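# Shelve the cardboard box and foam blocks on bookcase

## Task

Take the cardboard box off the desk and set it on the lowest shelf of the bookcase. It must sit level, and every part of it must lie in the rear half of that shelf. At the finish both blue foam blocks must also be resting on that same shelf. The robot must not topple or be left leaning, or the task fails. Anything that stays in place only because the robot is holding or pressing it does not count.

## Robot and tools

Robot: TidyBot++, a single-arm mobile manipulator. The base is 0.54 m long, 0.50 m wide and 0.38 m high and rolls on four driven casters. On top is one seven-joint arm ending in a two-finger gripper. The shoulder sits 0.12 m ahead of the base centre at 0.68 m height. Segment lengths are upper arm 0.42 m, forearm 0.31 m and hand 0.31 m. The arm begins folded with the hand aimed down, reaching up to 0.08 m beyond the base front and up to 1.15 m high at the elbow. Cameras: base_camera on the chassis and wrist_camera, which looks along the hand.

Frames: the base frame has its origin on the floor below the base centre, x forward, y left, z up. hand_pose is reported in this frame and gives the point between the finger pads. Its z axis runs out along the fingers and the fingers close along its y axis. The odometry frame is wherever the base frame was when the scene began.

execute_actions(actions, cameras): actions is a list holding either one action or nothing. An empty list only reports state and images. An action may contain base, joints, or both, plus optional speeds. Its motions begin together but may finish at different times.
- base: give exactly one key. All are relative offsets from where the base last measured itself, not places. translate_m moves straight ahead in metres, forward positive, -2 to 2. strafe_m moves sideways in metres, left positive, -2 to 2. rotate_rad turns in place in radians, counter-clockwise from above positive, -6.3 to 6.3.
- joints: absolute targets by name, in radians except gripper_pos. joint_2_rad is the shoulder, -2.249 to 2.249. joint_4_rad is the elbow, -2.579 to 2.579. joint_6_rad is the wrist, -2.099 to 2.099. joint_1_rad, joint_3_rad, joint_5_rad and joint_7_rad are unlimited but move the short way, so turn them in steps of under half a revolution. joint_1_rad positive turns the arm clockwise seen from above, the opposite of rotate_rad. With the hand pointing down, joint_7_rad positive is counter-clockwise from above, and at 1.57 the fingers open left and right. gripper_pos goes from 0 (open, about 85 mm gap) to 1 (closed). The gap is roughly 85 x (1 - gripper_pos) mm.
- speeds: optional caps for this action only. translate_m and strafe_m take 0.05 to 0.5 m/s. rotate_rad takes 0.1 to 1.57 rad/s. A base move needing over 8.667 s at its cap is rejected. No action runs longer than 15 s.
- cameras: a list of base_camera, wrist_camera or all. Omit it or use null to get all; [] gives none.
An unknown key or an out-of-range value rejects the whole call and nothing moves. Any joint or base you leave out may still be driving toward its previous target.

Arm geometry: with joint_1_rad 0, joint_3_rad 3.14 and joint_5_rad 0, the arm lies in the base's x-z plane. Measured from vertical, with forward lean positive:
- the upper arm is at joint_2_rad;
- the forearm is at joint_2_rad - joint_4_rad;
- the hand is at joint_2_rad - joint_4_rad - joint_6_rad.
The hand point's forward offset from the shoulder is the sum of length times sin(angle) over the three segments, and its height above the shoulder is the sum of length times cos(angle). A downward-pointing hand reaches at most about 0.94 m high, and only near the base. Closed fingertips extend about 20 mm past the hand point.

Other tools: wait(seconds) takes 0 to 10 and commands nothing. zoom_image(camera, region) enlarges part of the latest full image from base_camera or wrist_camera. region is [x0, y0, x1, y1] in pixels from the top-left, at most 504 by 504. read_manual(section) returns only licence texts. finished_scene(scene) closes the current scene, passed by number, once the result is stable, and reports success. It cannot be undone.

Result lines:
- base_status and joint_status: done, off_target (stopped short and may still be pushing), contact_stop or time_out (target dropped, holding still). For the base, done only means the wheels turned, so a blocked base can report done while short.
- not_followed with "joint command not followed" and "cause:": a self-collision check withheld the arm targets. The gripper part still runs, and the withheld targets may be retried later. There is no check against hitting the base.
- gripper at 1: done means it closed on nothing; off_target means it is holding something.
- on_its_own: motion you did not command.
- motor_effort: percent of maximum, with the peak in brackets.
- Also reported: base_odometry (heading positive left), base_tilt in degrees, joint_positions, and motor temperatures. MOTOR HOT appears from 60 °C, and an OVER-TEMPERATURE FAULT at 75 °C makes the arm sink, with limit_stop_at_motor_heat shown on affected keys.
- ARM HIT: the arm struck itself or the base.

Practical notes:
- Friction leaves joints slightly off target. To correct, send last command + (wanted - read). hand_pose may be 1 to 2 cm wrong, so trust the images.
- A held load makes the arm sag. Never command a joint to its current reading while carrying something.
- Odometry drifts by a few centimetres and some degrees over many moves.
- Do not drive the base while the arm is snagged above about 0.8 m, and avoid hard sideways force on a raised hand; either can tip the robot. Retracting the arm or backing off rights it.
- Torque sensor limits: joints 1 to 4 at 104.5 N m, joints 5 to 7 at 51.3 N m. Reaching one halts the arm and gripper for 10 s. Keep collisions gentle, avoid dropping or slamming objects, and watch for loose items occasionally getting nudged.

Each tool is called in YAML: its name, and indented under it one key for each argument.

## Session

execute_actions:
  actions: []

Scene clock: 0.00 s.
Motor temperatures (°C, as the motors report them): [33 34 30 35 36 33 35]
base_odometry: x=+0.000 y=+0.000 heading=+0.000 (m, m, rad; odometry frame)
base_tilt: forward=+0.2 right=-0.1 (deg)
base_status: not commanded
joint_positions: joint_1_rad=-0.039 joint_2_rad=-0.391 joint_3_rad=+3.198 joint_4_rad=-2.536 joint_5_rad=+0.043 joint_6_rad=-0.883 joint_7_rad=+1.550 gripper_pos=+0.000
joint_status: not commanded
motor_effort: joint_1_rad=+1 joint_2_rad=-1 joint_3_rad=+1 joint_4_rad=+15 joint_5_rad=+0 joint_6_rad=+0 joint_7_rad=+0 (%)
hand_pose: x=+0.2583 y=-0.0089 z=+0.5909 quat_wxyz=(+0.007, +0.998, -0.005, +0.057) (m; base frame)
pictures: base_camera, wrist_camera
Images, in order (width x height): base_camera 644x364, wrist_camera 644x476.

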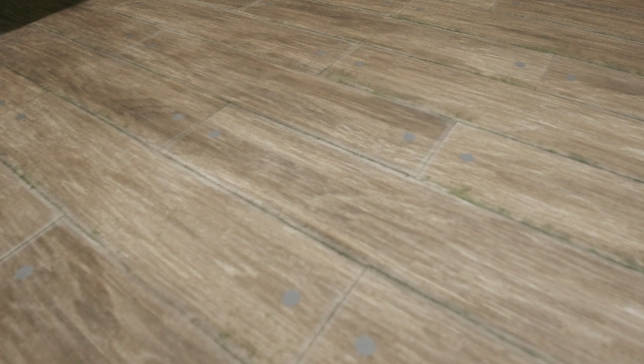

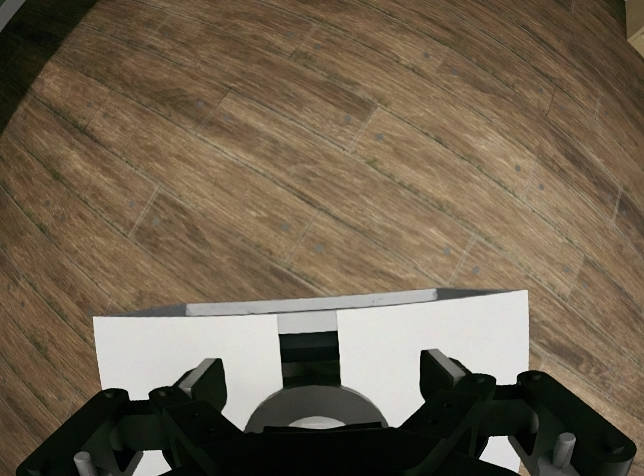

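execute_actions:
  actions:
    - {"base":{"rotate_rad":-0.6},"joints":{"joint_1_rad":0.012,"joint_2_rad":-0.5,"joint_4_rad":-1.4,"joint_6_rad":-1.2,"joint_3_rad":3.13,"joint_5_rad":-0.03,"joint_7_rad":1.63}}

execute_actions:
  actions:
    - {"base":{"rotate_rad":-1.57}}

Scene clock: 2.67 s.
Motor temperatures (°C, as the motors report them): [33 34 30 35 36 33 35]
base_odometry: x=+0.000 y=+0.000 heading=-0.599 (m, m, rad; odometry frame)
base_tilt: forward=+0.2 right=-0.1 (deg)
base_status: done
joint_positions: joint_1_rad=-0.005 joint_2_rad=-0.490 joint_3_rad=+3.150 joint_4_rad=-1.409 joint_5_rad=+0.020 joint_6_rad=-1.177 joint_7_rad=+1.609 gripper_pos=+0.000
joint_status: all done
motor_effort: joint_1_rad=+1(1) joint_2_rad=-1(6) joint_3_rad=+1(0) joint_4_rad=+18(21) joint_5_rad=+0(1) joint_6_rad=+5(5) joint_7_rad=+0(0) (%)
hand_pose: x=+0.4403 y=-0.0066 z=+1.0875 quat_wxyz=(+0.018, +0.866, +0.013, +0.499) (m; base frame)
pictures: base_camera, wrist_camera
Images, in order (width x height): base_camera 644x364, wrist_camera 644x476.

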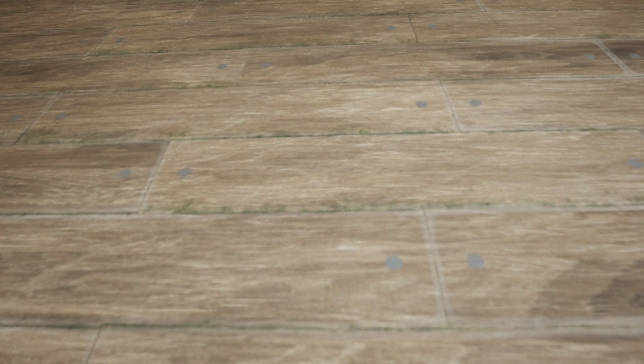

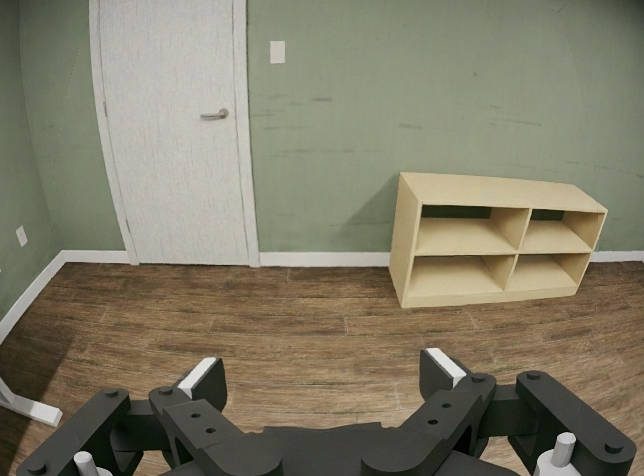

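Scene clock: 4.97 s.
Motor temperatures (°C, as the motors report them): [33 34 30 35 36 33 35]
base_odometry: x=+0.000 y=+0.000 heading=-2.168 (m, m, rad; odometry frame)
base_tilt: forward=+0.2 right=-0.1 (deg)
base_status: done
joint_positions: joint_1_rad=-0.001 joint_2_rad=-0.490 joint_3_rad=+3.144 joint_4_rad=-1.409 joint_5_rad=+0.016 joint_6_rad=-1.177 joint_7_rad=+1.609 gripper_pos=+0.000
joint_status: not commanded
motor_effort: joint_1_rad=+1(1) joint_2_rad=-2(3) joint_3_rad=+1(2) joint_4_rad=+18(19) joint_5_rad=+0(1) joint_6_rad=+5(6) joint_7_rad=+0(0) (%)
hand_pose: x=+0.4402 y=-0.0040 z=+1.0874 quat_wxyz=(+0.017, +0.866, +0.015, +0.499) (m; base frame)
pictures: base_camera, wrist_camera
Images, in order (width x height): base_camera 644x364, wrist_camera 644x476.

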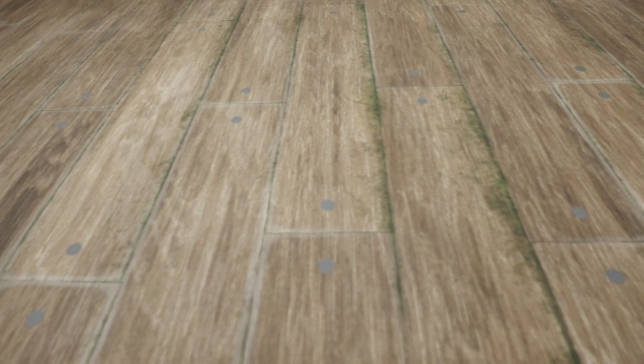

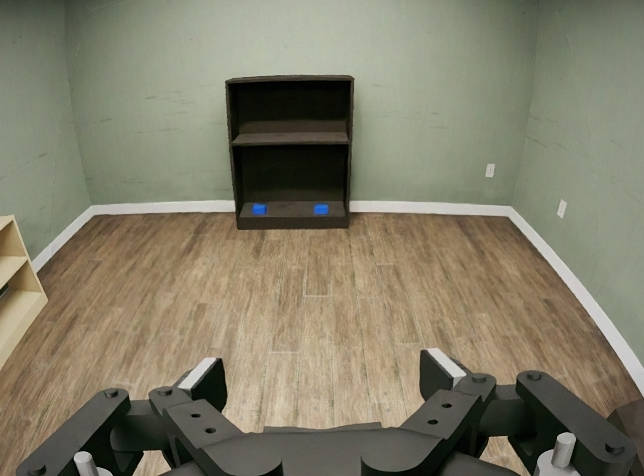

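execute_actions:
  actions:
    - {"base":{"rotate_rad":3.07}}

Scene clock: 8.63 s.
Motor temperatures (°C, as the motors report them): [33 34 30 35 36 33 35]
base_odometry: x=+0.000 y=+0.000 heading=+0.901 (m, m, rad; odometry frame)
base_tilt: forward=+0.2 right=-0.1 (deg)
base_status: done
joint_positions: joint_1_rad=+0.001 joint_2_rad=-0.490 joint_3_rad=+3.141 joint_4_rad=-1.409 joint_5_rad=+0.016 joint_6_rad=-1.178 joint_7_rad=+1.609 gripper_pos=+0.000
joint_status: not commanded
motor_effort: joint_1_rad=+2(2) joint_2_rad=-1(3) joint_3_rad=+1(2) joint_4_rad=+18(19) joint_5_rad=+0(1) joint_6_rad=+5(5) joint_7_rad=+0(0) (%)
hand_pose: x=+0.4402 y=-0.0031 z=+1.0874 quat_wxyz=(+0.017, +0.866, +0.015, +0.499) (m; base frame)
pictures: base_camera, wrist_camera
Images, in order (width x height): base_camera 644x364, wrist_camera 644x476.

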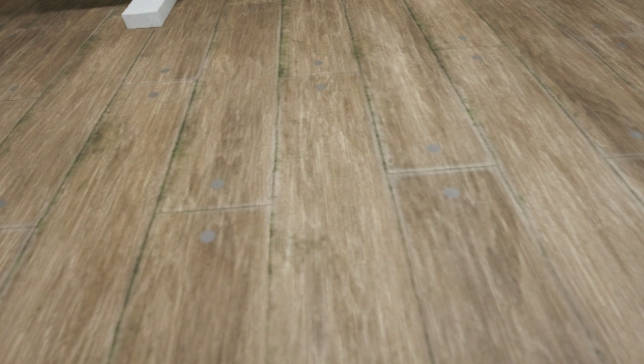

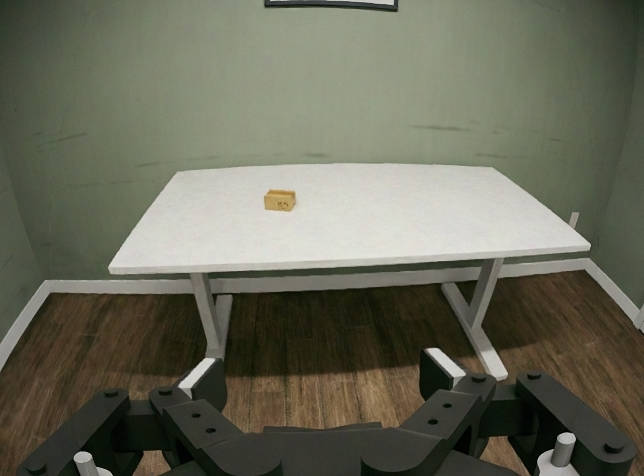

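execute_actions:
  actions:
    - {"base":{"strafe_m":0.13},"joints":{"joint_2_rad":0.3,"joint_4_rad":-0.62,"joint_6_rad":-1.99,"joint_5_rad":-0.05}}
  cameras: []

execute_actions:
  actions:
    - {"base":{"translate_m":0.62},"joints":{"joint_2_rad":0.52}}

Scene clock: 11.23 s.
Motor temperatures (°C, as the motors report them): [33 34 30 35 37 33 35]
base_odometry: x=-0.102 y=+0.081 heading=+0.902 (m, m, rad; odometry frame)
base_tilt: forward=+0.2 right=-0.1 (deg)
base_status: done
joint_positions: joint_1_rad=+0.001 joint_2_rad=+0.298 joint_3_rad=+3.136 joint_4_rad=-0.635 joint_5_rad=+0.000 joint_6_rad=-1.969 joint_7_rad=+1.609 gripper_pos=+0.000
joint_status: all done
motor_effort: joint_1_rad=+1(3) joint_2_rad=-24(26) joint_3_rad=+0(2) joint_4_rad=+15(19) joint_5_rad=+0(0) joint_6_rad=+1(6) joint_7_rad=+0(0) (%)
hand_pose: x=+0.5691 y=+0.0027 z=+0.9688 quat_wxyz=(+0.001, +0.993, +0.021, +0.120) (m; base frame)
pictures: none
No camera images: the call's "cameras" was empty. Leave "cameras" out to get every camera's image.

Scene clock: 13.83 s.
Motor temperatures (°C, as the motors report them): [33 34 30 35 37 33 35]
base_odometry: x=+0.282 y=+0.568 heading=+0.903 (m, m, rad; odometry frame)
base_tilt: forward=+0.2 right=-0.1 (deg)
base_status: done
joint_positions: joint_1_rad=+0.002 joint_2_rad=+0.526 joint_3_rad=+3.136 joint_4_rad=-0.625 joint_5_rad=-0.002 joint_6_rad=-1.972 joint_7_rad=+1.609 gripper_pos=+0.000
joint_status: all done
motor_effort: joint_1_rad=+2(2) joint_2_rad=-31(34) joint_3_rad=+0(0) joint_4_rad=+16(17) joint_5_rad=+0(1) joint_6_rad=+0(2) joint_7_rad=+0(0) (%)
hand_pose: x=+0.6228 y=+0.0030 z=+0.8627 quat_wxyz=(-0.002, +1.000, +0.021, +0.009) (m; base frame)
pictures: base_camera, wrist_camera
Images, in order (width x height): base_camera 644x364, wrist_camera 644x476.

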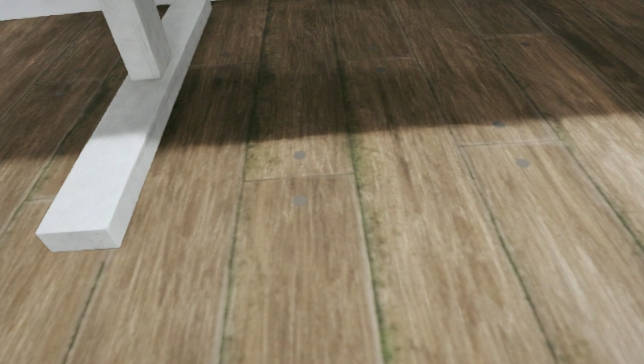

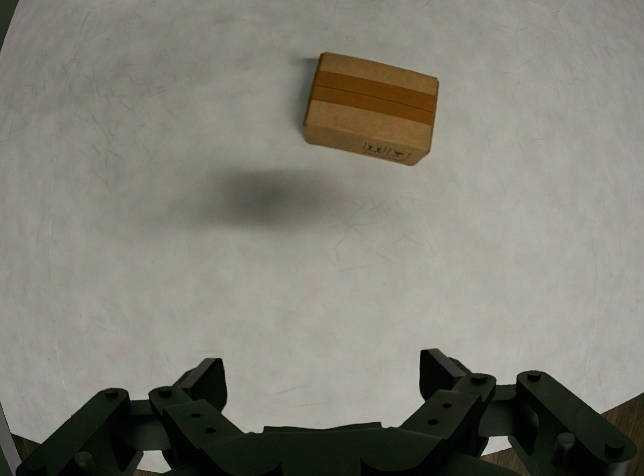

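execute_actions:
  actions:
    - {"base":{"translate_m":0.13},"joints":{"joint_1_rad":0.08,"joint_2_rad":0.575,"joint_4_rad":-0.735,"joint_6_rad":-1.81,"joint_7_rad":3.05}}

Scene clock: 16.00 s.
Motor temperatures (°C, as the motors report them): [33 34 30 35 37 33 35]
base_odometry: x=+0.362 y=+0.670 heading=+0.903 (m, m, rad; odometry frame)
base_tilt: forward=+0.2 right=-0.1 (deg)
base_status: done
joint_positions: joint_1_rad=+0.066 joint_2_rad=+0.565 joint_3_rad=+3.136 joint_4_rad=-0.722 joint_5_rad=-0.002 joint_6_rad=-1.831 joint_7_rad=+3.050 gripper_pos=+0.000
joint_status: all done
motor_effort: joint_1_rad=+2(4) joint_2_rad=-33(36) joint_3_rad=+0(0) joint_4_rad=+16(18) joint_5_rad=+0(0) joint_6_rad=-1(0) joint_7_rad=+0(0) (%)
hand_pose: x=+0.6525 y=-0.0312 z=+0.8137 quat_wxyz=(+0.006, +0.759, +0.651, +0.010) (m; base frame)
pictures: base_camera, wrist_camera
Images, in order (width x height): base_camera 644x364, wrist_camera 644x476.

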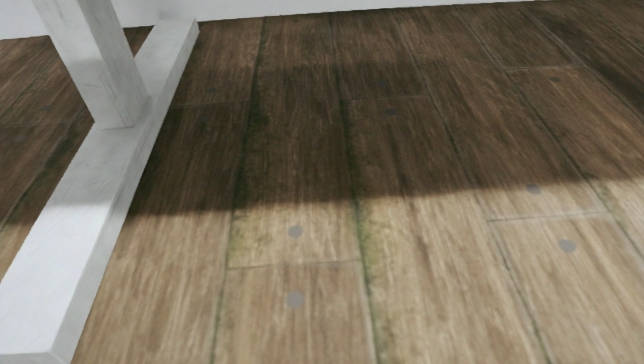

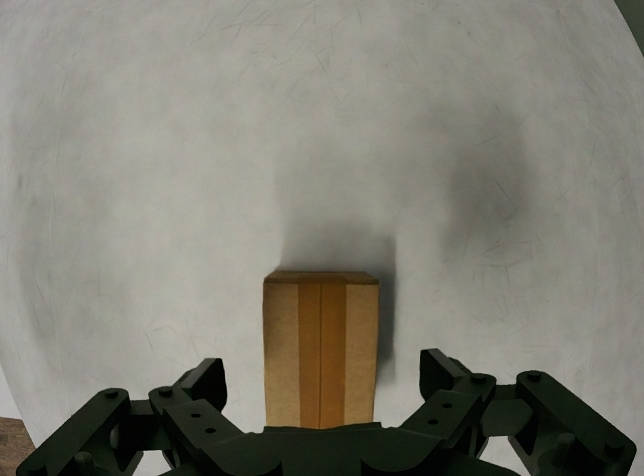

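execute_actions:
  actions:
    - {"joints":{"joint_1_rad":0.095,"joint_4_rad":-0.9,"joint_6_rad":-1.645}}
  cameras: ["wrist_camera"]

execute_actions:
  actions:
    - {"joints":{"gripper_pos":1}}
  cameras: ["wrist_camera"]

Scene clock: 17.50 s.
Motor temperatures (°C, as the motors report them): [33 34 30 35 37 33 35]
base_odometry: x=+0.362 y=+0.670 heading=+0.903 (m, m, rad; odometry frame)
base_tilt: forward=+0.2 right=-0.1 (deg)
base_status: not commanded
joint_positions: joint_1_rad=+0.079 joint_2_rad=+0.571 joint_3_rad=+3.136 joint_4_rad=-0.891 joint_5_rad=-0.002 joint_6_rad=-1.665 joint_7_rad=+3.050 gripper_pos=+0.000
joint_status: all done
motor_effort: joint_1_rad=+1(2) joint_2_rad=-33(35) joint_3_rad=+0(0) joint_4_rad=+17(17) joint_5_rad=+0(0) joint_6_rad=-2(1) joint_7_rad=+0(0) (%)
hand_pose: x=+0.6619 y=-0.0389 z=+0.7590 quat_wxyz=(+0.004, +0.763, +0.646, +0.007) (m; base frame)
pictures: wrist_camera
Images, in order (width x height): wrist_camera 644x476.

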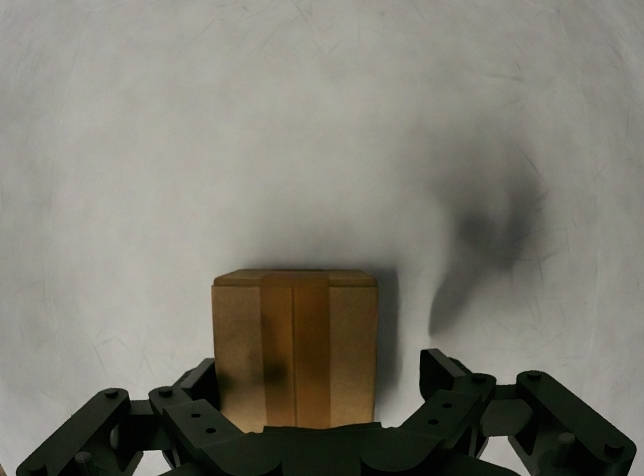

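Scene clock: 18.60 s.
Motor temperatures (°C, as the motors report them): [33 34 30 35 37 33 35]
base_odometry: x=+0.362 y=+0.670 heading=+0.903 (m, m, rad; odometry frame)
base_tilt: forward=+0.2 right=-0.1 (deg)
base_status: not commanded
joint_positions: joint_1_rad=+0.079 joint_2_rad=+0.569 joint_3_rad=+3.136 joint_4_rad=-0.891 joint_5_rad=-0.002 joint_6_rad=-1.665 joint_7_rad=+3.050 gripper_pos=+0.353
joint_status: gripper_pos off_target (ended at +0.353, target +1.000)
motor_effort: joint_1_rad=+1(1) joint_2_rad=-32(35) joint_3_rad=+0(0) joint_4_rad=+15(17) joint_5_rad=+0(0) joint_6_rad=+0(0) joint_7_rad=+0(0) (%)
hand_pose: x=+0.6619 y=-0.0389 z=+0.7596 quat_wxyz=(+0.004, +0.763, +0.646, +0.007) (m; base frame)
pictures: wrist_camera
Images, in order (width x height): wrist_camera 644x476.

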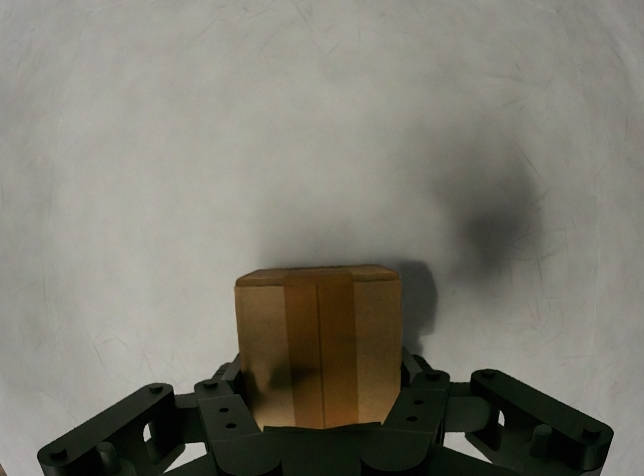

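execute_actions:
  actions:
    - {"joints":{"joint_2_rad":0.53,"joint_7_rad":1.59,"joint_1_rad":-0.015}}
  cameras: ["wrist_camera"]

execute_actions:
  actions:
    - {"joints":{"joint_2_rad":0.585}}
  cameras: ["wrist_camera"]

Scene clock: 20.63 s.
Motor temperatures (°C, as the motors report them): [33 34 30 35 37 33 35]
base_odometry: x=+0.362 y=+0.670 heading=+0.903 (m, m, rad; odometry frame)
base_tilt: forward=+0.2 right=-0.1 (deg)
base_status: not commanded
joint_positions: joint_1_rad=-0.003 joint_2_rad=+0.547 joint_3_rad=+3.136 joint_4_rad=-0.891 joint_5_rad=-0.002 joint_6_rad=-1.665 joint_7_rad=+1.590 gripper_pos=+0.353
joint_status: all done
motor_effort: joint_1_rad=+1(3) joint_2_rad=-34(36) joint_3_rad=+0(0) joint_4_rad=+18(18) joint_5_rad=+0(1) joint_6_rad=+0(0) joint_7_rad=+0(1) (%)
hand_pose: x=+0.6613 y=+0.0057 z=+0.7720 quat_wxyz=(-0.002, +1.000, +0.014, +0.019) (m; base frame)
pictures: wrist_camera
Images, in order (width x height): wrist_camera 644x476.

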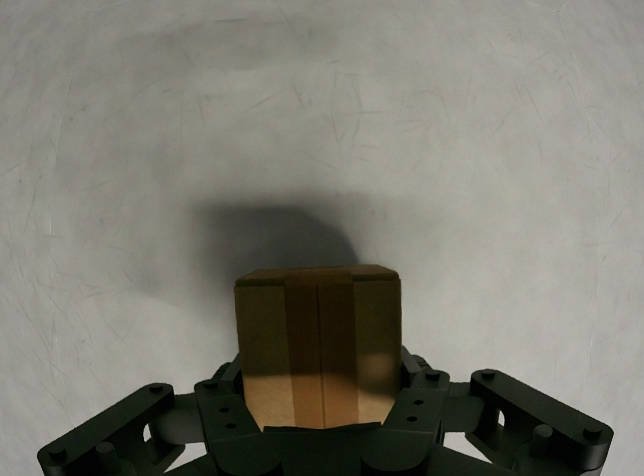

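Scene clock: 21.53 s.
Motor temperatures (°C, as the motors report them): [33 34 30 35 37 33 35]
base_odometry: x=+0.362 y=+0.670 heading=+0.903 (m, m, rad; odometry frame)
base_tilt: forward=+0.2 right=-0.1 (deg)
base_status: not commanded
joint_positions: joint_1_rad=-0.003 joint_2_rad=+0.570 joint_3_rad=+3.136 joint_4_rad=-0.890 joint_5_rad=-0.002 joint_6_rad=-1.664 joint_7_rad=+1.590 gripper_pos=+0.353
joint_status: all done
motor_effort: joint_1_rad=+2(2) joint_2_rad=-27(35) joint_3_rad=+1(0) joint_4_rad=+12(18) joint_5_rad=-1(1) joint_6_rad=+0(1) joint_7_rad=+0(0) (%)
hand_pose: x=+0.6638 y=+0.0058 z=+0.7598 quat_wxyz=(-0.002, +1.000, +0.014, +0.009) (m; base frame)
pictures: wrist_camera
Images, in order (width x height): wrist_camera 644x476.

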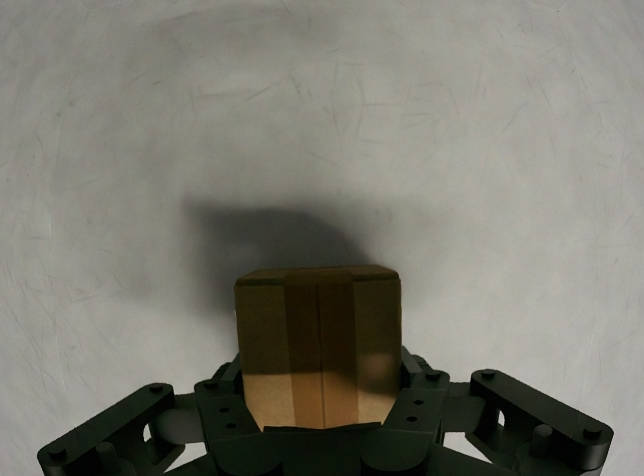

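execute_actions:
  actions:
    - {"joints":{"gripper_pos":0,"joint_2_rad":0.57}}
  cameras: []

execute_actions:
  actions:
    - {"joints":{"joint_2_rad":0.25,"joint_6_rad":-1.6}}
  cameras: []

execute_actions:
  actions:
    - {"joints":{"joint_2_rad":-0.1,"joint_4_rad":-2.0,"joint_6_rad":-0.3,"joint_7_rad":1.63}}
  cameras: ["wrist_camera"]

Scene clock: 23.40 s.
Motor temperatures (°C, as the motors report them): [33 34 30 35 37 33 35]
base_odometry: x=+0.362 y=+0.670 heading=+0.903 (m, m, rad; odometry frame)
base_tilt: forward=+0.2 right=-0.1 (deg)
base_status: not commanded
joint_positions: joint_1_rad=-0.003 joint_2_rad=+0.568 joint_3_rad=+3.136 joint_4_rad=-0.892 joint_5_rad=-0.002 joint_6_rad=-1.664 joint_7_rad=+1.590 gripper_pos=+0.000
joint_status: all done
motor_effort: joint_1_rad=+2(2) joint_2_rad=-33(36) joint_3_rad=+0(0) joint_4_rad=+17(18) joint_5_rad=+0(0) joint_6_rad=-1(0) joint_7_rad=+0(0) (%)
hand_pose: x=+0.6632 y=+0.0058 z=+0.7600 quat_wxyz=(-0.002, +1.000, +0.014, +0.009) (m; base frame)
pictures: none
No camera images: the call's "cameras" was empty. Leave "cameras" out to get every camera's image.

Scene clock: 25.07 s.
Motor temperatures (°C, as the motors report them): [33 34 30 35 37 33 35]
base_odometry: x=+0.362 y=+0.670 heading=+0.903 (m, m, rad; odometry frame)
base_tilt: forward=+0.2 right=-0.1 (deg)
base_status: not commanded
joint_positions: joint_1_rad=-0.003 joint_2_rad=+0.245 joint_3_rad=+3.136 joint_4_rad=-0.893 joint_5_rad=-0.002 joint_6_rad=-1.622 joint_7_rad=+1.590 gripper_pos=+0.000
joint_status: all done
motor_effort: joint_1_rad=+2(1) joint_2_rad=-25(36) joint_3_rad=+0(0) joint_4_rad=+17(18) joint_5_rad=+0(0) joint_6_rad=+2(3) joint_7_rad=+0(0) (%)
hand_pose: x=+0.6223 y=+0.0057 z=+0.9327 quat_wxyz=(+0.000, +0.982, +0.014, +0.189) (m; base frame)
pictures: none
No camera images: the call's "cameras" was empty. Leave "cameras" out to get every camera's image.

Scene clock: 27.43 s.
Motor temperatures (°C, as the motors report them): [33 34 30 35 37 33 35]
base_odometry: x=+0.362 y=+0.670 heading=+0.903 (m, m, rad; odometry frame)
base_tilt: forward=+0.2 right=-0.1 (deg)
base_status: not commanded
joint_positions: joint_1_rad=-0.003 joint_2_rad=-0.087 joint_3_rad=+3.136 joint_4_rad=-1.989 joint_5_rad=-0.002 joint_6_rad=-0.321 joint_7_rad=+1.609 gripper_pos=+0.000
joint_status: all done
motor_effort: joint_1_rad=+1(1) joint_2_rad=-16(25) joint_3_rad=+1(0) joint_4_rad=+20(21) joint_5_rad=+0(0) joint_6_rad=+5(6) joint_7_rad=+0(0) (%)
hand_pose: x=+0.6270 y=+0.0059 z=+0.8098 quat_wxyz=(+0.006, +0.896, +0.020, +0.443) (m; base frame)
pictures: wrist_camera
Images, in order (width x height): wrist_camera 644x476.

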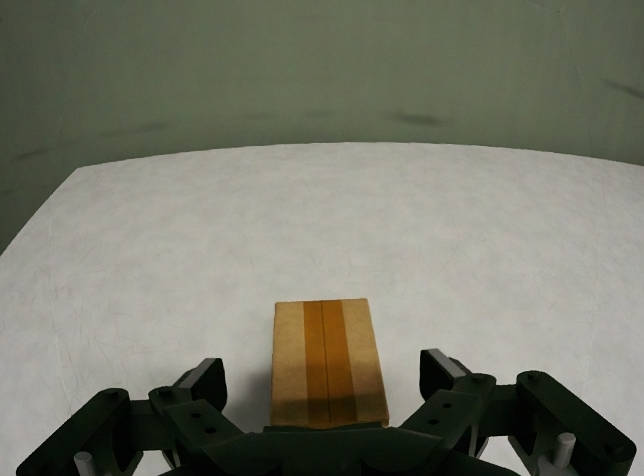

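execute_actions:
  actions:
    - {"joints":{"joint_2_rad":0.02,"joint_4_rad":-2.088,"joint_6_rad":-0.097}}
  cameras: ["wrist_camera"]

Scene clock: 28.73 s.
Motor temperatures (°C, as the motors report them): [33 34 30 35 37 33 35]
base_odometry: x=+0.362 y=+0.670 heading=+0.903 (m, m, rad; odometry frame)
base_tilt: forward=+0.2 right=-0.1 (deg)
base_status: not commanded
joint_positions: joint_1_rad=-0.003 joint_2_rad=+0.021 joint_3_rad=+3.136 joint_4_rad=-2.080 joint_5_rad=-0.002 joint_6_rad=-0.119 joint_7_rad=+1.609 gripper_pos=+0.000
joint_status: all done
motor_effort: joint_1_rad=+2(2) joint_2_rad=-18(20) joint_3_rad=+1(1) joint_4_rad=+19(21) joint_5_rad=+0(0) joint_6_rad=+5(6) joint_7_rad=+0(0) (%)
hand_pose: x=+0.6468 y=+0.0059 z=+0.7550 quat_wxyz=(+0.006, +0.896, +0.020, +0.444) (m; base frame)
pictures: wrist_camera
Images, in order (width x height): wrist_camera 644x476.

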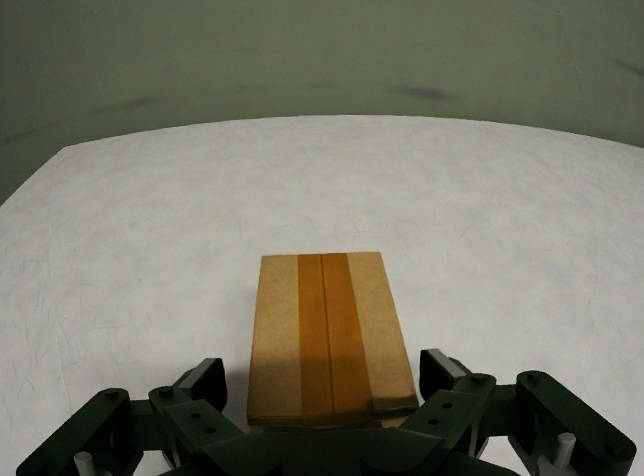

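execute_actions:
  actions:
    - {"base":{"translate_m":0.01},"joints":{"gripper_pos":1}}
  cameras: ["wrist_camera"]

execute_actions:
  actions:
    - {"joints":{"joint_2_rad":-0.3,"joint_6_rad":-0.42}}
  cameras: ["wrist_camera"]

execute_actions:
  actions:
    - {"base":{"translate_m":-0.9}}
  cameras: []

execute_actions:
  actions:
    - {"base":{"rotate_rad":-3.14}}

execute_actions:
  actions:
    - {"base":{"strafe_m":0.5}}

Scene clock: 30.27 s.
Motor temperatures (°C, as the motors report them): [33 34 30 35 37 33 35]
base_odometry: x=+0.369 y=+0.678 heading=+0.903 (m, m, rad; odometry frame)
base_tilt: forward=+0.2 right=-0.1 (deg)
base_status: done
joint_positions: joint_1_rad=-0.003 joint_2_rad=+0.022 joint_3_rad=+3.136 joint_4_rad=-2.081 joint_5_rad=-0.002 joint_6_rad=-0.115 joint_7_rad=+1.609 gripper_pos=+0.346
joint_status: gripper_pos off_target (ended at +0.346, target +1.000)
motor_effort: joint_1_rad=+1(0) joint_2_rad=-17(21) joint_3_rad=+1(0) joint_4_rad=+18(20) joint_5_rad=+0(0) joint_6_rad=+5(6) joint_7_rad=+0(0) (%)
hand_pose: x=+0.6475 y=+0.0059 z=+0.7555 quat_wxyz=(+0.006, +0.895, +0.020, +0.446) (m; base frame)
pictures: wrist_camera
Images, in order (width x height): wrist_camera 644x476.

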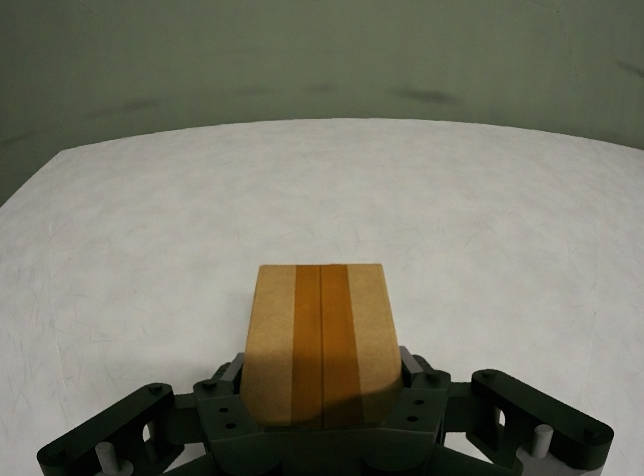

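Scene clock: 31.70 s.
Motor temperatures (°C, as the motors report them): [33 34 30 35 37 33 35]
base_odometry: x=+0.369 y=+0.678 heading=+0.903 (m, m, rad; odometry frame)
base_tilt: forward=+0.2 right=-0.1 (deg)
base_status: not commanded
joint_positions: joint_1_rad=-0.003 joint_2_rad=-0.295 joint_3_rad=+3.136 joint_4_rad=-2.085 joint_5_rad=-0.002 joint_6_rad=-0.404 joint_7_rad=+1.609 gripper_pos=+0.346
joint_status: all done
motor_effort: joint_1_rad=+1(1) joint_2_rad=-10(22) joint_3_rad=+1(1) joint_4_rad=+22(22) joint_5_rad=+0(0) joint_6_rad=+7(6) joint_7_rad=+0(0) (%)
hand_pose: x=+0.5564 y=+0.0054 z=+0.8346 quat_wxyz=(+0.007, +0.889, +0.020, +0.456) (m; base frame)
pictures: wrist_camera
Images, in order (width x height): wrist_camera 644x476.

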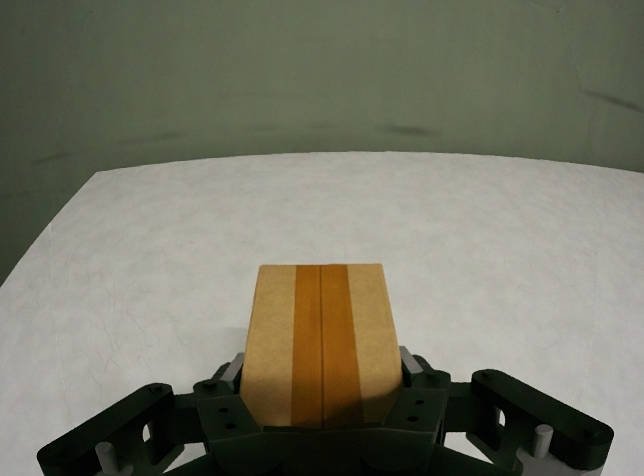

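Scene clock: 34.97 s.
Motor temperatures (°C, as the motors report them): [33 34 30 35 37 33 35]
base_odometry: x=-0.189 y=-0.029 heading=+0.903 (m, m, rad; odometry frame)
base_tilt: forward=+0.2 right=-0.1 (deg)
base_status: done
joint_positions: joint_1_rad=-0.004 joint_2_rad=-0.295 joint_3_rad=+3.136 joint_4_rad=-2.085 joint_5_rad=-0.002 joint_6_rad=-0.406 joint_7_rad=+1.609 gripper_pos=+0.346
joint_status: not commanded
motor_effort: joint_1_rad=+2(0) joint_2_rad=-11(13) joint_3_rad=+1(2) joint_4_rad=+22(23) joint_5_rad=+0(1) joint_6_rad=+6(6) joint_7_rad=+0(0) (%)
hand_pose: x=+0.5557 y=+0.0062 z=+0.8339 quat_wxyz=(+0.006, +0.890, +0.021, +0.455) (m; base frame)
pictures: none
No camera images: the call's "cameras" was empty. Leave "cameras" out to get every camera's image.

Scene clock: 38.27 s.
Motor temperatures (°C, as the motors report them): [33 34 30 35 37 33 35]
base_odometry: x=-0.189 y=-0.029 heading=-2.236 (m, m, rad; odometry frame)
base_tilt: forward=+0.2 right=-0.1 (deg)
base_status: done
joint_positions: joint_1_rad=-0.007 joint_2_rad=-0.295 joint_3_rad=+3.135 joint_4_rad=-2.085 joint_5_rad=-0.003 joint_6_rad=-0.406 joint_7_rad=+1.609 gripper_pos=+0.346
joint_status: not commanded
motor_effort: joint_1_rad=+1(3) joint_2_rad=-11(12) joint_3_rad=+1(3) joint_4_rad=+22(22) joint_5_rad=+0(1) joint_6_rad=+6(6) joint_7_rad=+0(0) (%)
hand_pose: x=+0.5557 y=+0.0075 z=+0.8339 quat_wxyz=(+0.006, +0.890, +0.022, +0.455) (m; base frame)
pictures: base_camera, wrist_camera
Images, in order (width x height): base_camera 644x364, wrist_camera 644x476.

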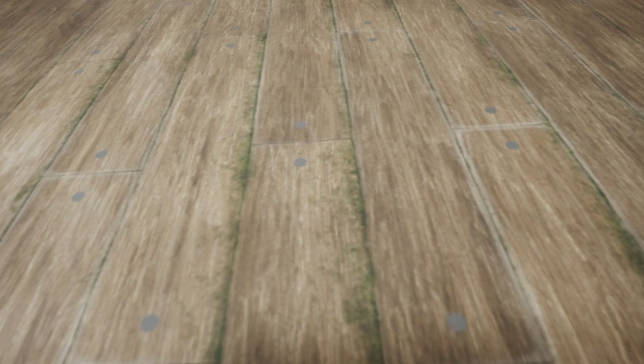

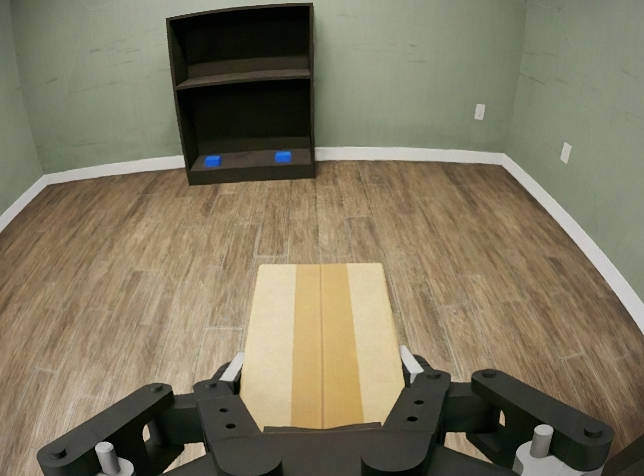

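Scene clock: 40.63 s.
Motor temperatures (°C, as the motors report them): [33 34 30 35 37 33 35]
base_odometry: x=+0.204 y=-0.338 heading=-2.237 (m, m, rad; odometry frame)
base_tilt: forward=+0.2 right=-0.1 (deg)
base_status: done
joint_positions: joint_1_rad=-0.007 joint_2_rad=-0.295 joint_3_rad=+3.133 joint_4_rad=-2.085 joint_5_rad=-0.003 joint_6_rad=-0.406 joint_7_rad=+1.609 gripper_pos=+0.346
joint_status: not commanded
motor_effort: joint_1_rad=+2(3) joint_2_rad=-10(11) joint_3_rad=+1(3) joint_4_rad=+22(22) joint_5_rad=+0(0) joint_6_rad=+6(6) joint_7_rad=+0(0) (%)
hand_pose: x=+0.5556 y=+0.0087 z=+0.8339 quat_wxyz=(+0.005, +0.890, +0.023, +0.455) (m; base frame)
pictures: base_camera, wrist_camera
Images, in order (width x height): base_camera 644x364, wrist_camera 644x476.

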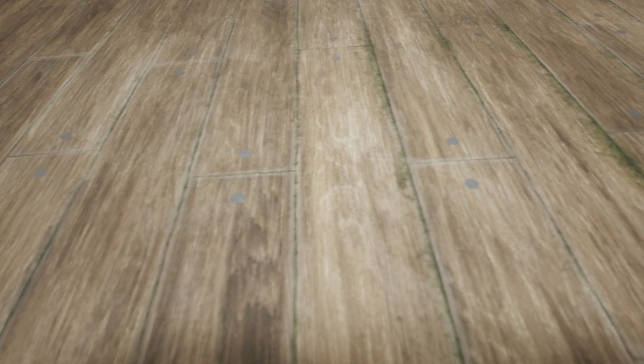

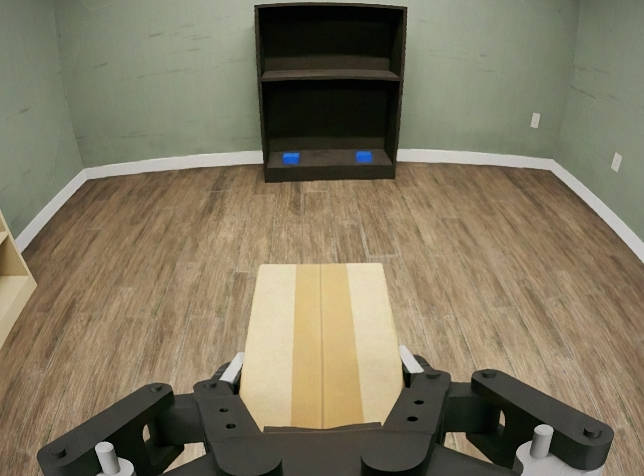

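execute_actions:
  actions:
    - {"base":{"translate_m":1.15},"joints":{"joint_1_rad":0.015,"joint_2_rad":1.68,"joint_4_rad":-0.745,"joint_6_rad":0.25}}

Scene clock: 44.57 s.
Motor temperatures (°C, as the motors report them): [33 34 30 35 37 33 35]
base_odometry: x=-0.506 y=-1.243 heading=-2.236 (m, m, rad; odometry frame)
base_tilt: forward=+0.2 right=-0.1 (deg)
base_status: done
joint_positions: joint_1_rad=-0.002 joint_2_rad=+1.676 joint_3_rad=+3.133 joint_4_rad=-0.759 joint_5_rad=-0.003 joint_6_rad=+0.226 joint_7_rad=+1.609 gripper_pos=+0.346
joint_status: all done
motor_effort: joint_1_rad=+1(1) joint_2_rad=-48(52) joint_3_rad=+0(0) joint_4_rad=+16(23) joint_5_rad=+0(0) joint_6_rad=+6(7) joint_7_rad=+0(0) (%)
hand_pose: x=+0.9914 y=+0.0060 z=+0.2129 quat_wxyz=(+0.004, +0.893, +0.014, +0.449) (m; base frame)
pictures: base_camera, wrist_camera
Images, in order (width x height): base_camera 644x364, wrist_camera 644x476.

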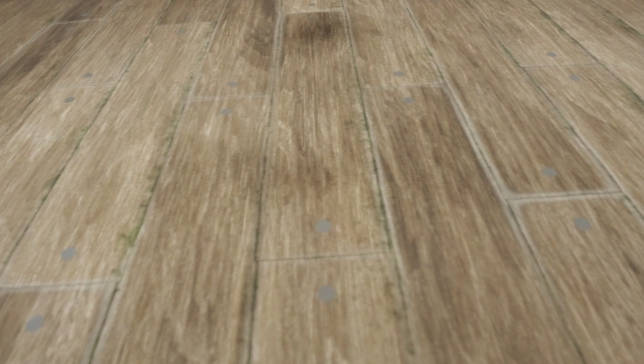

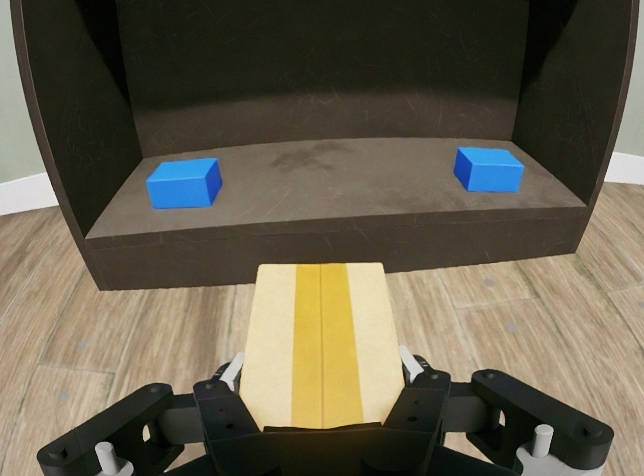

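execute_actions:
  actions:
    - {"base":{"translate_m":0.43},"joints":{"joint_2_rad":1.74,"joint_6_rad":0.305,"joint_7_rad":1.655},"speeds":{"translate_m":0.3}}

Scene clock: 47.57 s.
Motor temperatures (°C, as the motors report them): [33 34 30 35 37 33 35]
base_odometry: x=-0.772 y=-1.582 heading=-2.236 (m, m, rad; odometry frame)
base_tilt: forward=+0.2 right=-0.1 (deg)
base_status: done
joint_positions: joint_1_rad=-0.001 joint_2_rad=+1.749 joint_3_rad=+3.133 joint_4_rad=-0.756 joint_5_rad=-0.003 joint_6_rad=+0.281 joint_7_rad=+1.635 gripper_pos=+0.346
joint_status: all done
motor_effort: joint_1_rad=+1(0) joint_2_rad=-48(51) joint_3_rad=+0(1) joint_4_rad=+15(17) joint_5_rad=+0(0) joint_6_rad=+6(6) joint_7_rad=+0(0) (%)
hand_pose: x=+0.9671 y=+0.0045 z=+0.1652 quat_wxyz=(+0.011, +0.896, +0.025, +0.443) (m; base frame)
pictures: base_camera, wrist_camera
Images, in order (width x height): base_camera 644x364, wrist_camera 644x476.

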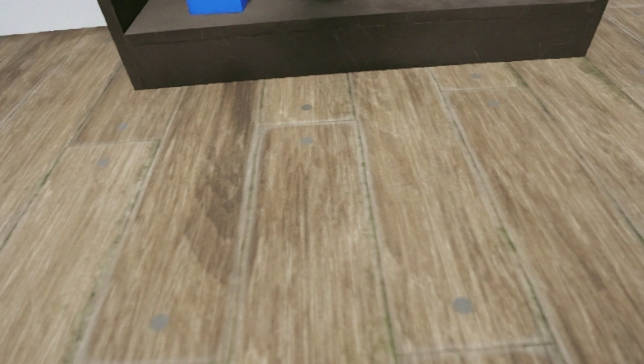

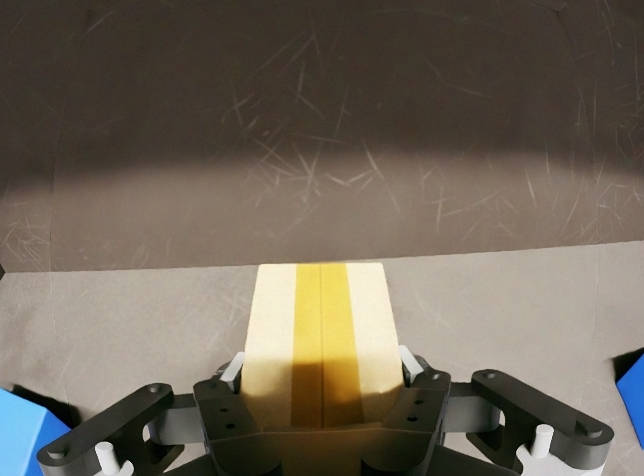

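execute_actions:
  actions:
    - {"base":{"translate_m":0.085},"joints":{"joint_2_rad":1.785,"joint_6_rad":0.35},"speeds":{"translate_m":0.1}}

execute_actions:
  actions:
    - {"joints":{"joint_2_rad":1.825,"joint_6_rad":0.375}}

Scene clock: 49.23 s.
Motor temperatures (°C, as the motors report them): [33 34 30 35 37 33 35]
base_odometry: x=-0.824 y=-1.649 heading=-2.236 (m, m, rad; odometry frame)
base_tilt: forward=+0.2 right=-0.1 (deg)
base_status: done
joint_positions: joint_1_rad=+0.000 joint_2_rad=+1.788 joint_3_rad=+3.133 joint_4_rad=-0.755 joint_5_rad=-0.003 joint_6_rad=+0.325 joint_7_rad=+1.635 gripper_pos=+0.346
joint_status: all done
motor_effort: joint_1_rad=+2(3) joint_2_rad=-47(48) joint_3_rad=+0(1) joint_4_rad=+15(16) joint_5_rad=+0(0) joint_6_rad=+6(7) joint_7_rad=+0(0) (%)
hand_pose: x=+0.9555 y=+0.0035 z=+0.1439 quat_wxyz=(+0.011, +0.895, +0.025, +0.446) (m; base frame)
pictures: base_camera, wrist_camera
Images, in order (width x height): base_camera 644x364, wrist_camera 644x476.

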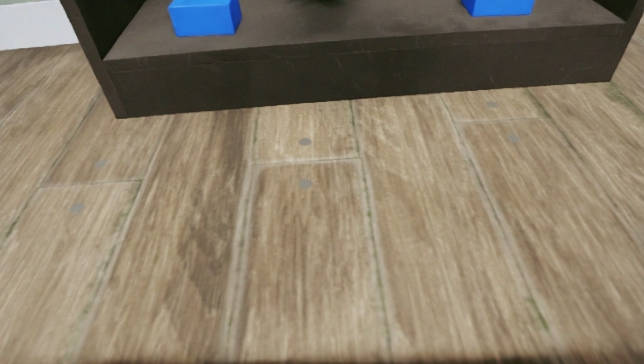

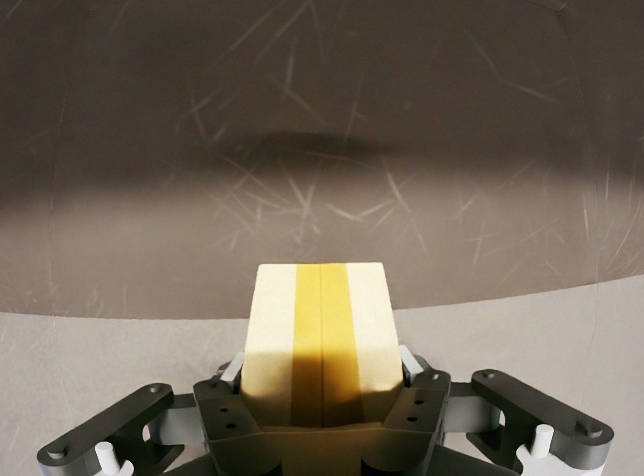

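Scene clock: 49.93 s.
Motor temperatures (°C, as the motors report them): [33 34 30 35 37 33 35]
base_odometry: x=-0.824 y=-1.649 heading=-2.236 (m, m, rad; odometry frame)
base_tilt: forward=+0.2 right=-0.1 (deg)
base_status: not commanded
joint_positions: joint_1_rad=+0.000 joint_2_rad=+1.805 joint_3_rad=+3.133 joint_4_rad=-0.752 joint_5_rad=-0.003 joint_6_rad=+0.360 joint_7_rad=+1.635 gripper_pos=+0.346
joint_status: all done
motor_effort: joint_1_rad=+1(2) joint_2_rad=-44(47) joint_3_rad=+0(0) joint_4_rad=+13(14) joint_5_rad=+0(0) joint_6_rad=+5(4) joint_7_rad=+0(0) (%)
hand_pose: x=+0.9541 y=+0.0033 z=+0.1399 quat_wxyz=(+0.011, +0.890, +0.024, +0.455) (m; base frame)
pictures: base_camera, wrist_camera
Images, in order (width x height): base_camera 644x364, wrist_camera 644x476.

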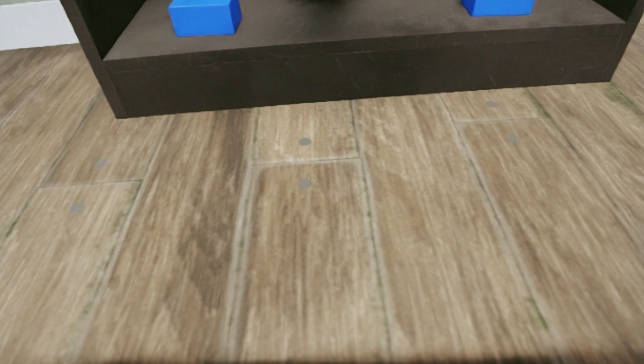

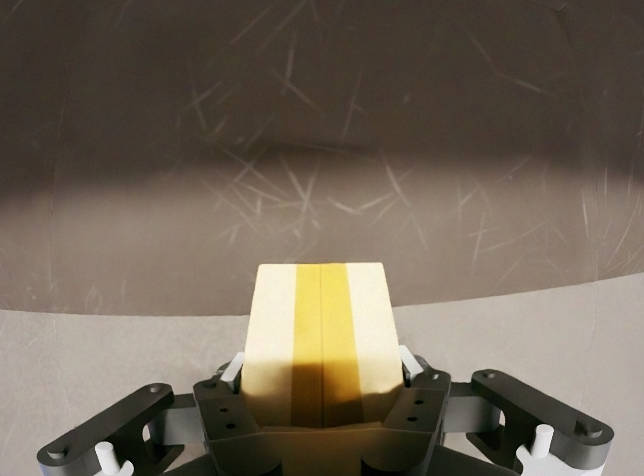

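execute_actions:
  actions:
    - {"joints":{"gripper_pos":0}}
  cameras: ["wrist_camera"]

execute_actions:
  actions:
    - {"base":{"translate_m":-0.25},"joints":{"joint_2_rad":1.77}}

Scene clock: 51.23 s.
Motor temperatures (°C, as the motors report them): [33 34 30 35 37 33 35]
base_odometry: x=-0.824 y=-1.649 heading=-2.236 (m, m, rad; odometry frame)
base_tilt: forward=+0.2 right=-0.1 (deg)
base_status: not commanded
joint_positions: joint_1_rad=+0.000 joint_2_rad=+1.813 joint_3_rad=+3.133 joint_4_rad=-0.752 joint_5_rad=-0.003 joint_6_rad=+0.360 joint_7_rad=+1.635 gripper_pos=+0.000
joint_status: all done
motor_effort: joint_1_rad=+1(1) joint_2_rad=-45(45) joint_3_rad=+0(0) joint_4_rad=+13(14) joint_5_rad=+0(1) joint_6_rad=+5(5) joint_7_rad=-1(0) (%)
hand_pose: x=+0.9494 y=+0.0033 z=+0.1327 quat_wxyz=(+0.011, +0.892, +0.024, +0.451) (m; base frame)
pictures: wrist_camera
Images, in order (width x height): wrist_camera 644x476.

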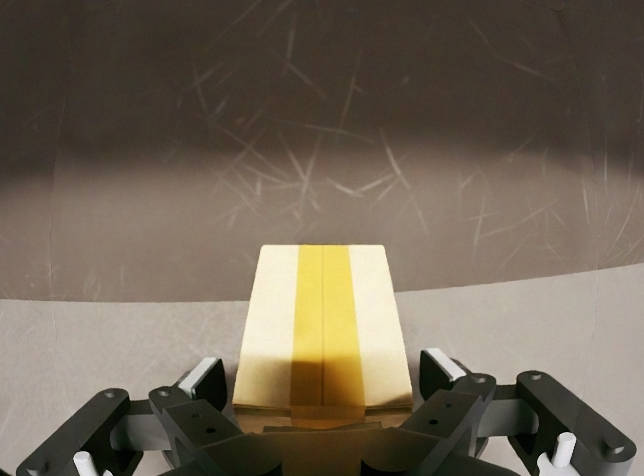

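Scene clock: 53.03 s.
Motor temperatures (°C, as the motors report them): [33 35 30 35 37 33 35]
base_odometry: x=-0.669 y=-1.452 heading=-2.235 (m, m, rad; odometry frame)
base_tilt: forward=+0.2 right=-0.1 (deg)
base_status: done
joint_positions: joint_1_rad=+0.007 joint_2_rad=+1.768 joint_3_rad=+3.133 joint_4_rad=-0.746 joint_5_rad=-0.003 joint_6_rad=+0.360 joint_7_rad=+1.635 gripper_pos=+0.000
joint_status: all done
motor_effort: joint_1_rad=+1(3) joint_2_rad=-45(49) joint_3_rad=+0(1) joint_4_rad=+14(16) joint_5_rad=+0(0) joint_6_rad=+6(5) joint_7_rad=+0(0) (%)
hand_pose: x=+0.9758 y=-0.0024 z=+0.1733 quat_wxyz=(+0.014, +0.880, +0.021, +0.473) (m; base frame)
pictures: base_camera, wrist_camera
Images, in order (width x height): base_camera 644x364, wrist_camera 644x476.

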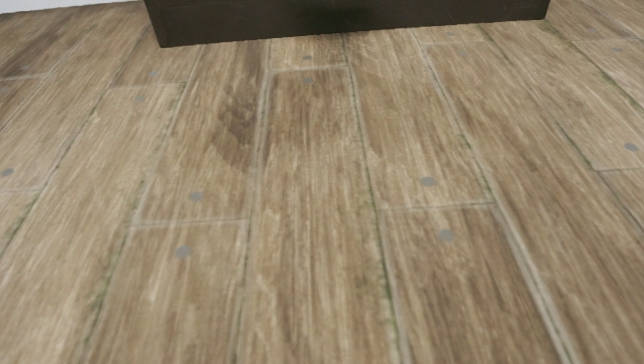

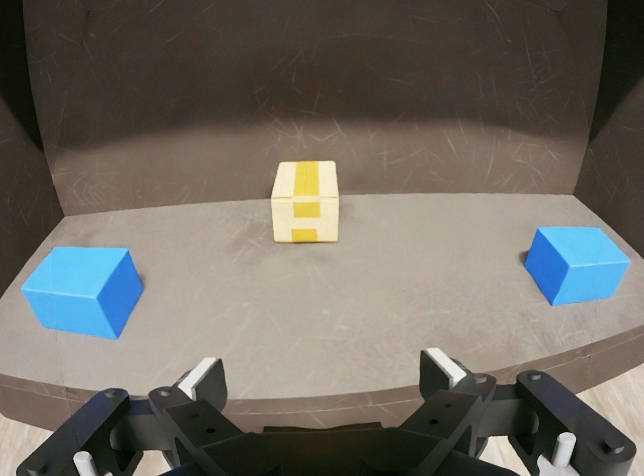

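finished_scene:
  scene: 2

The scene is finished: the task was done.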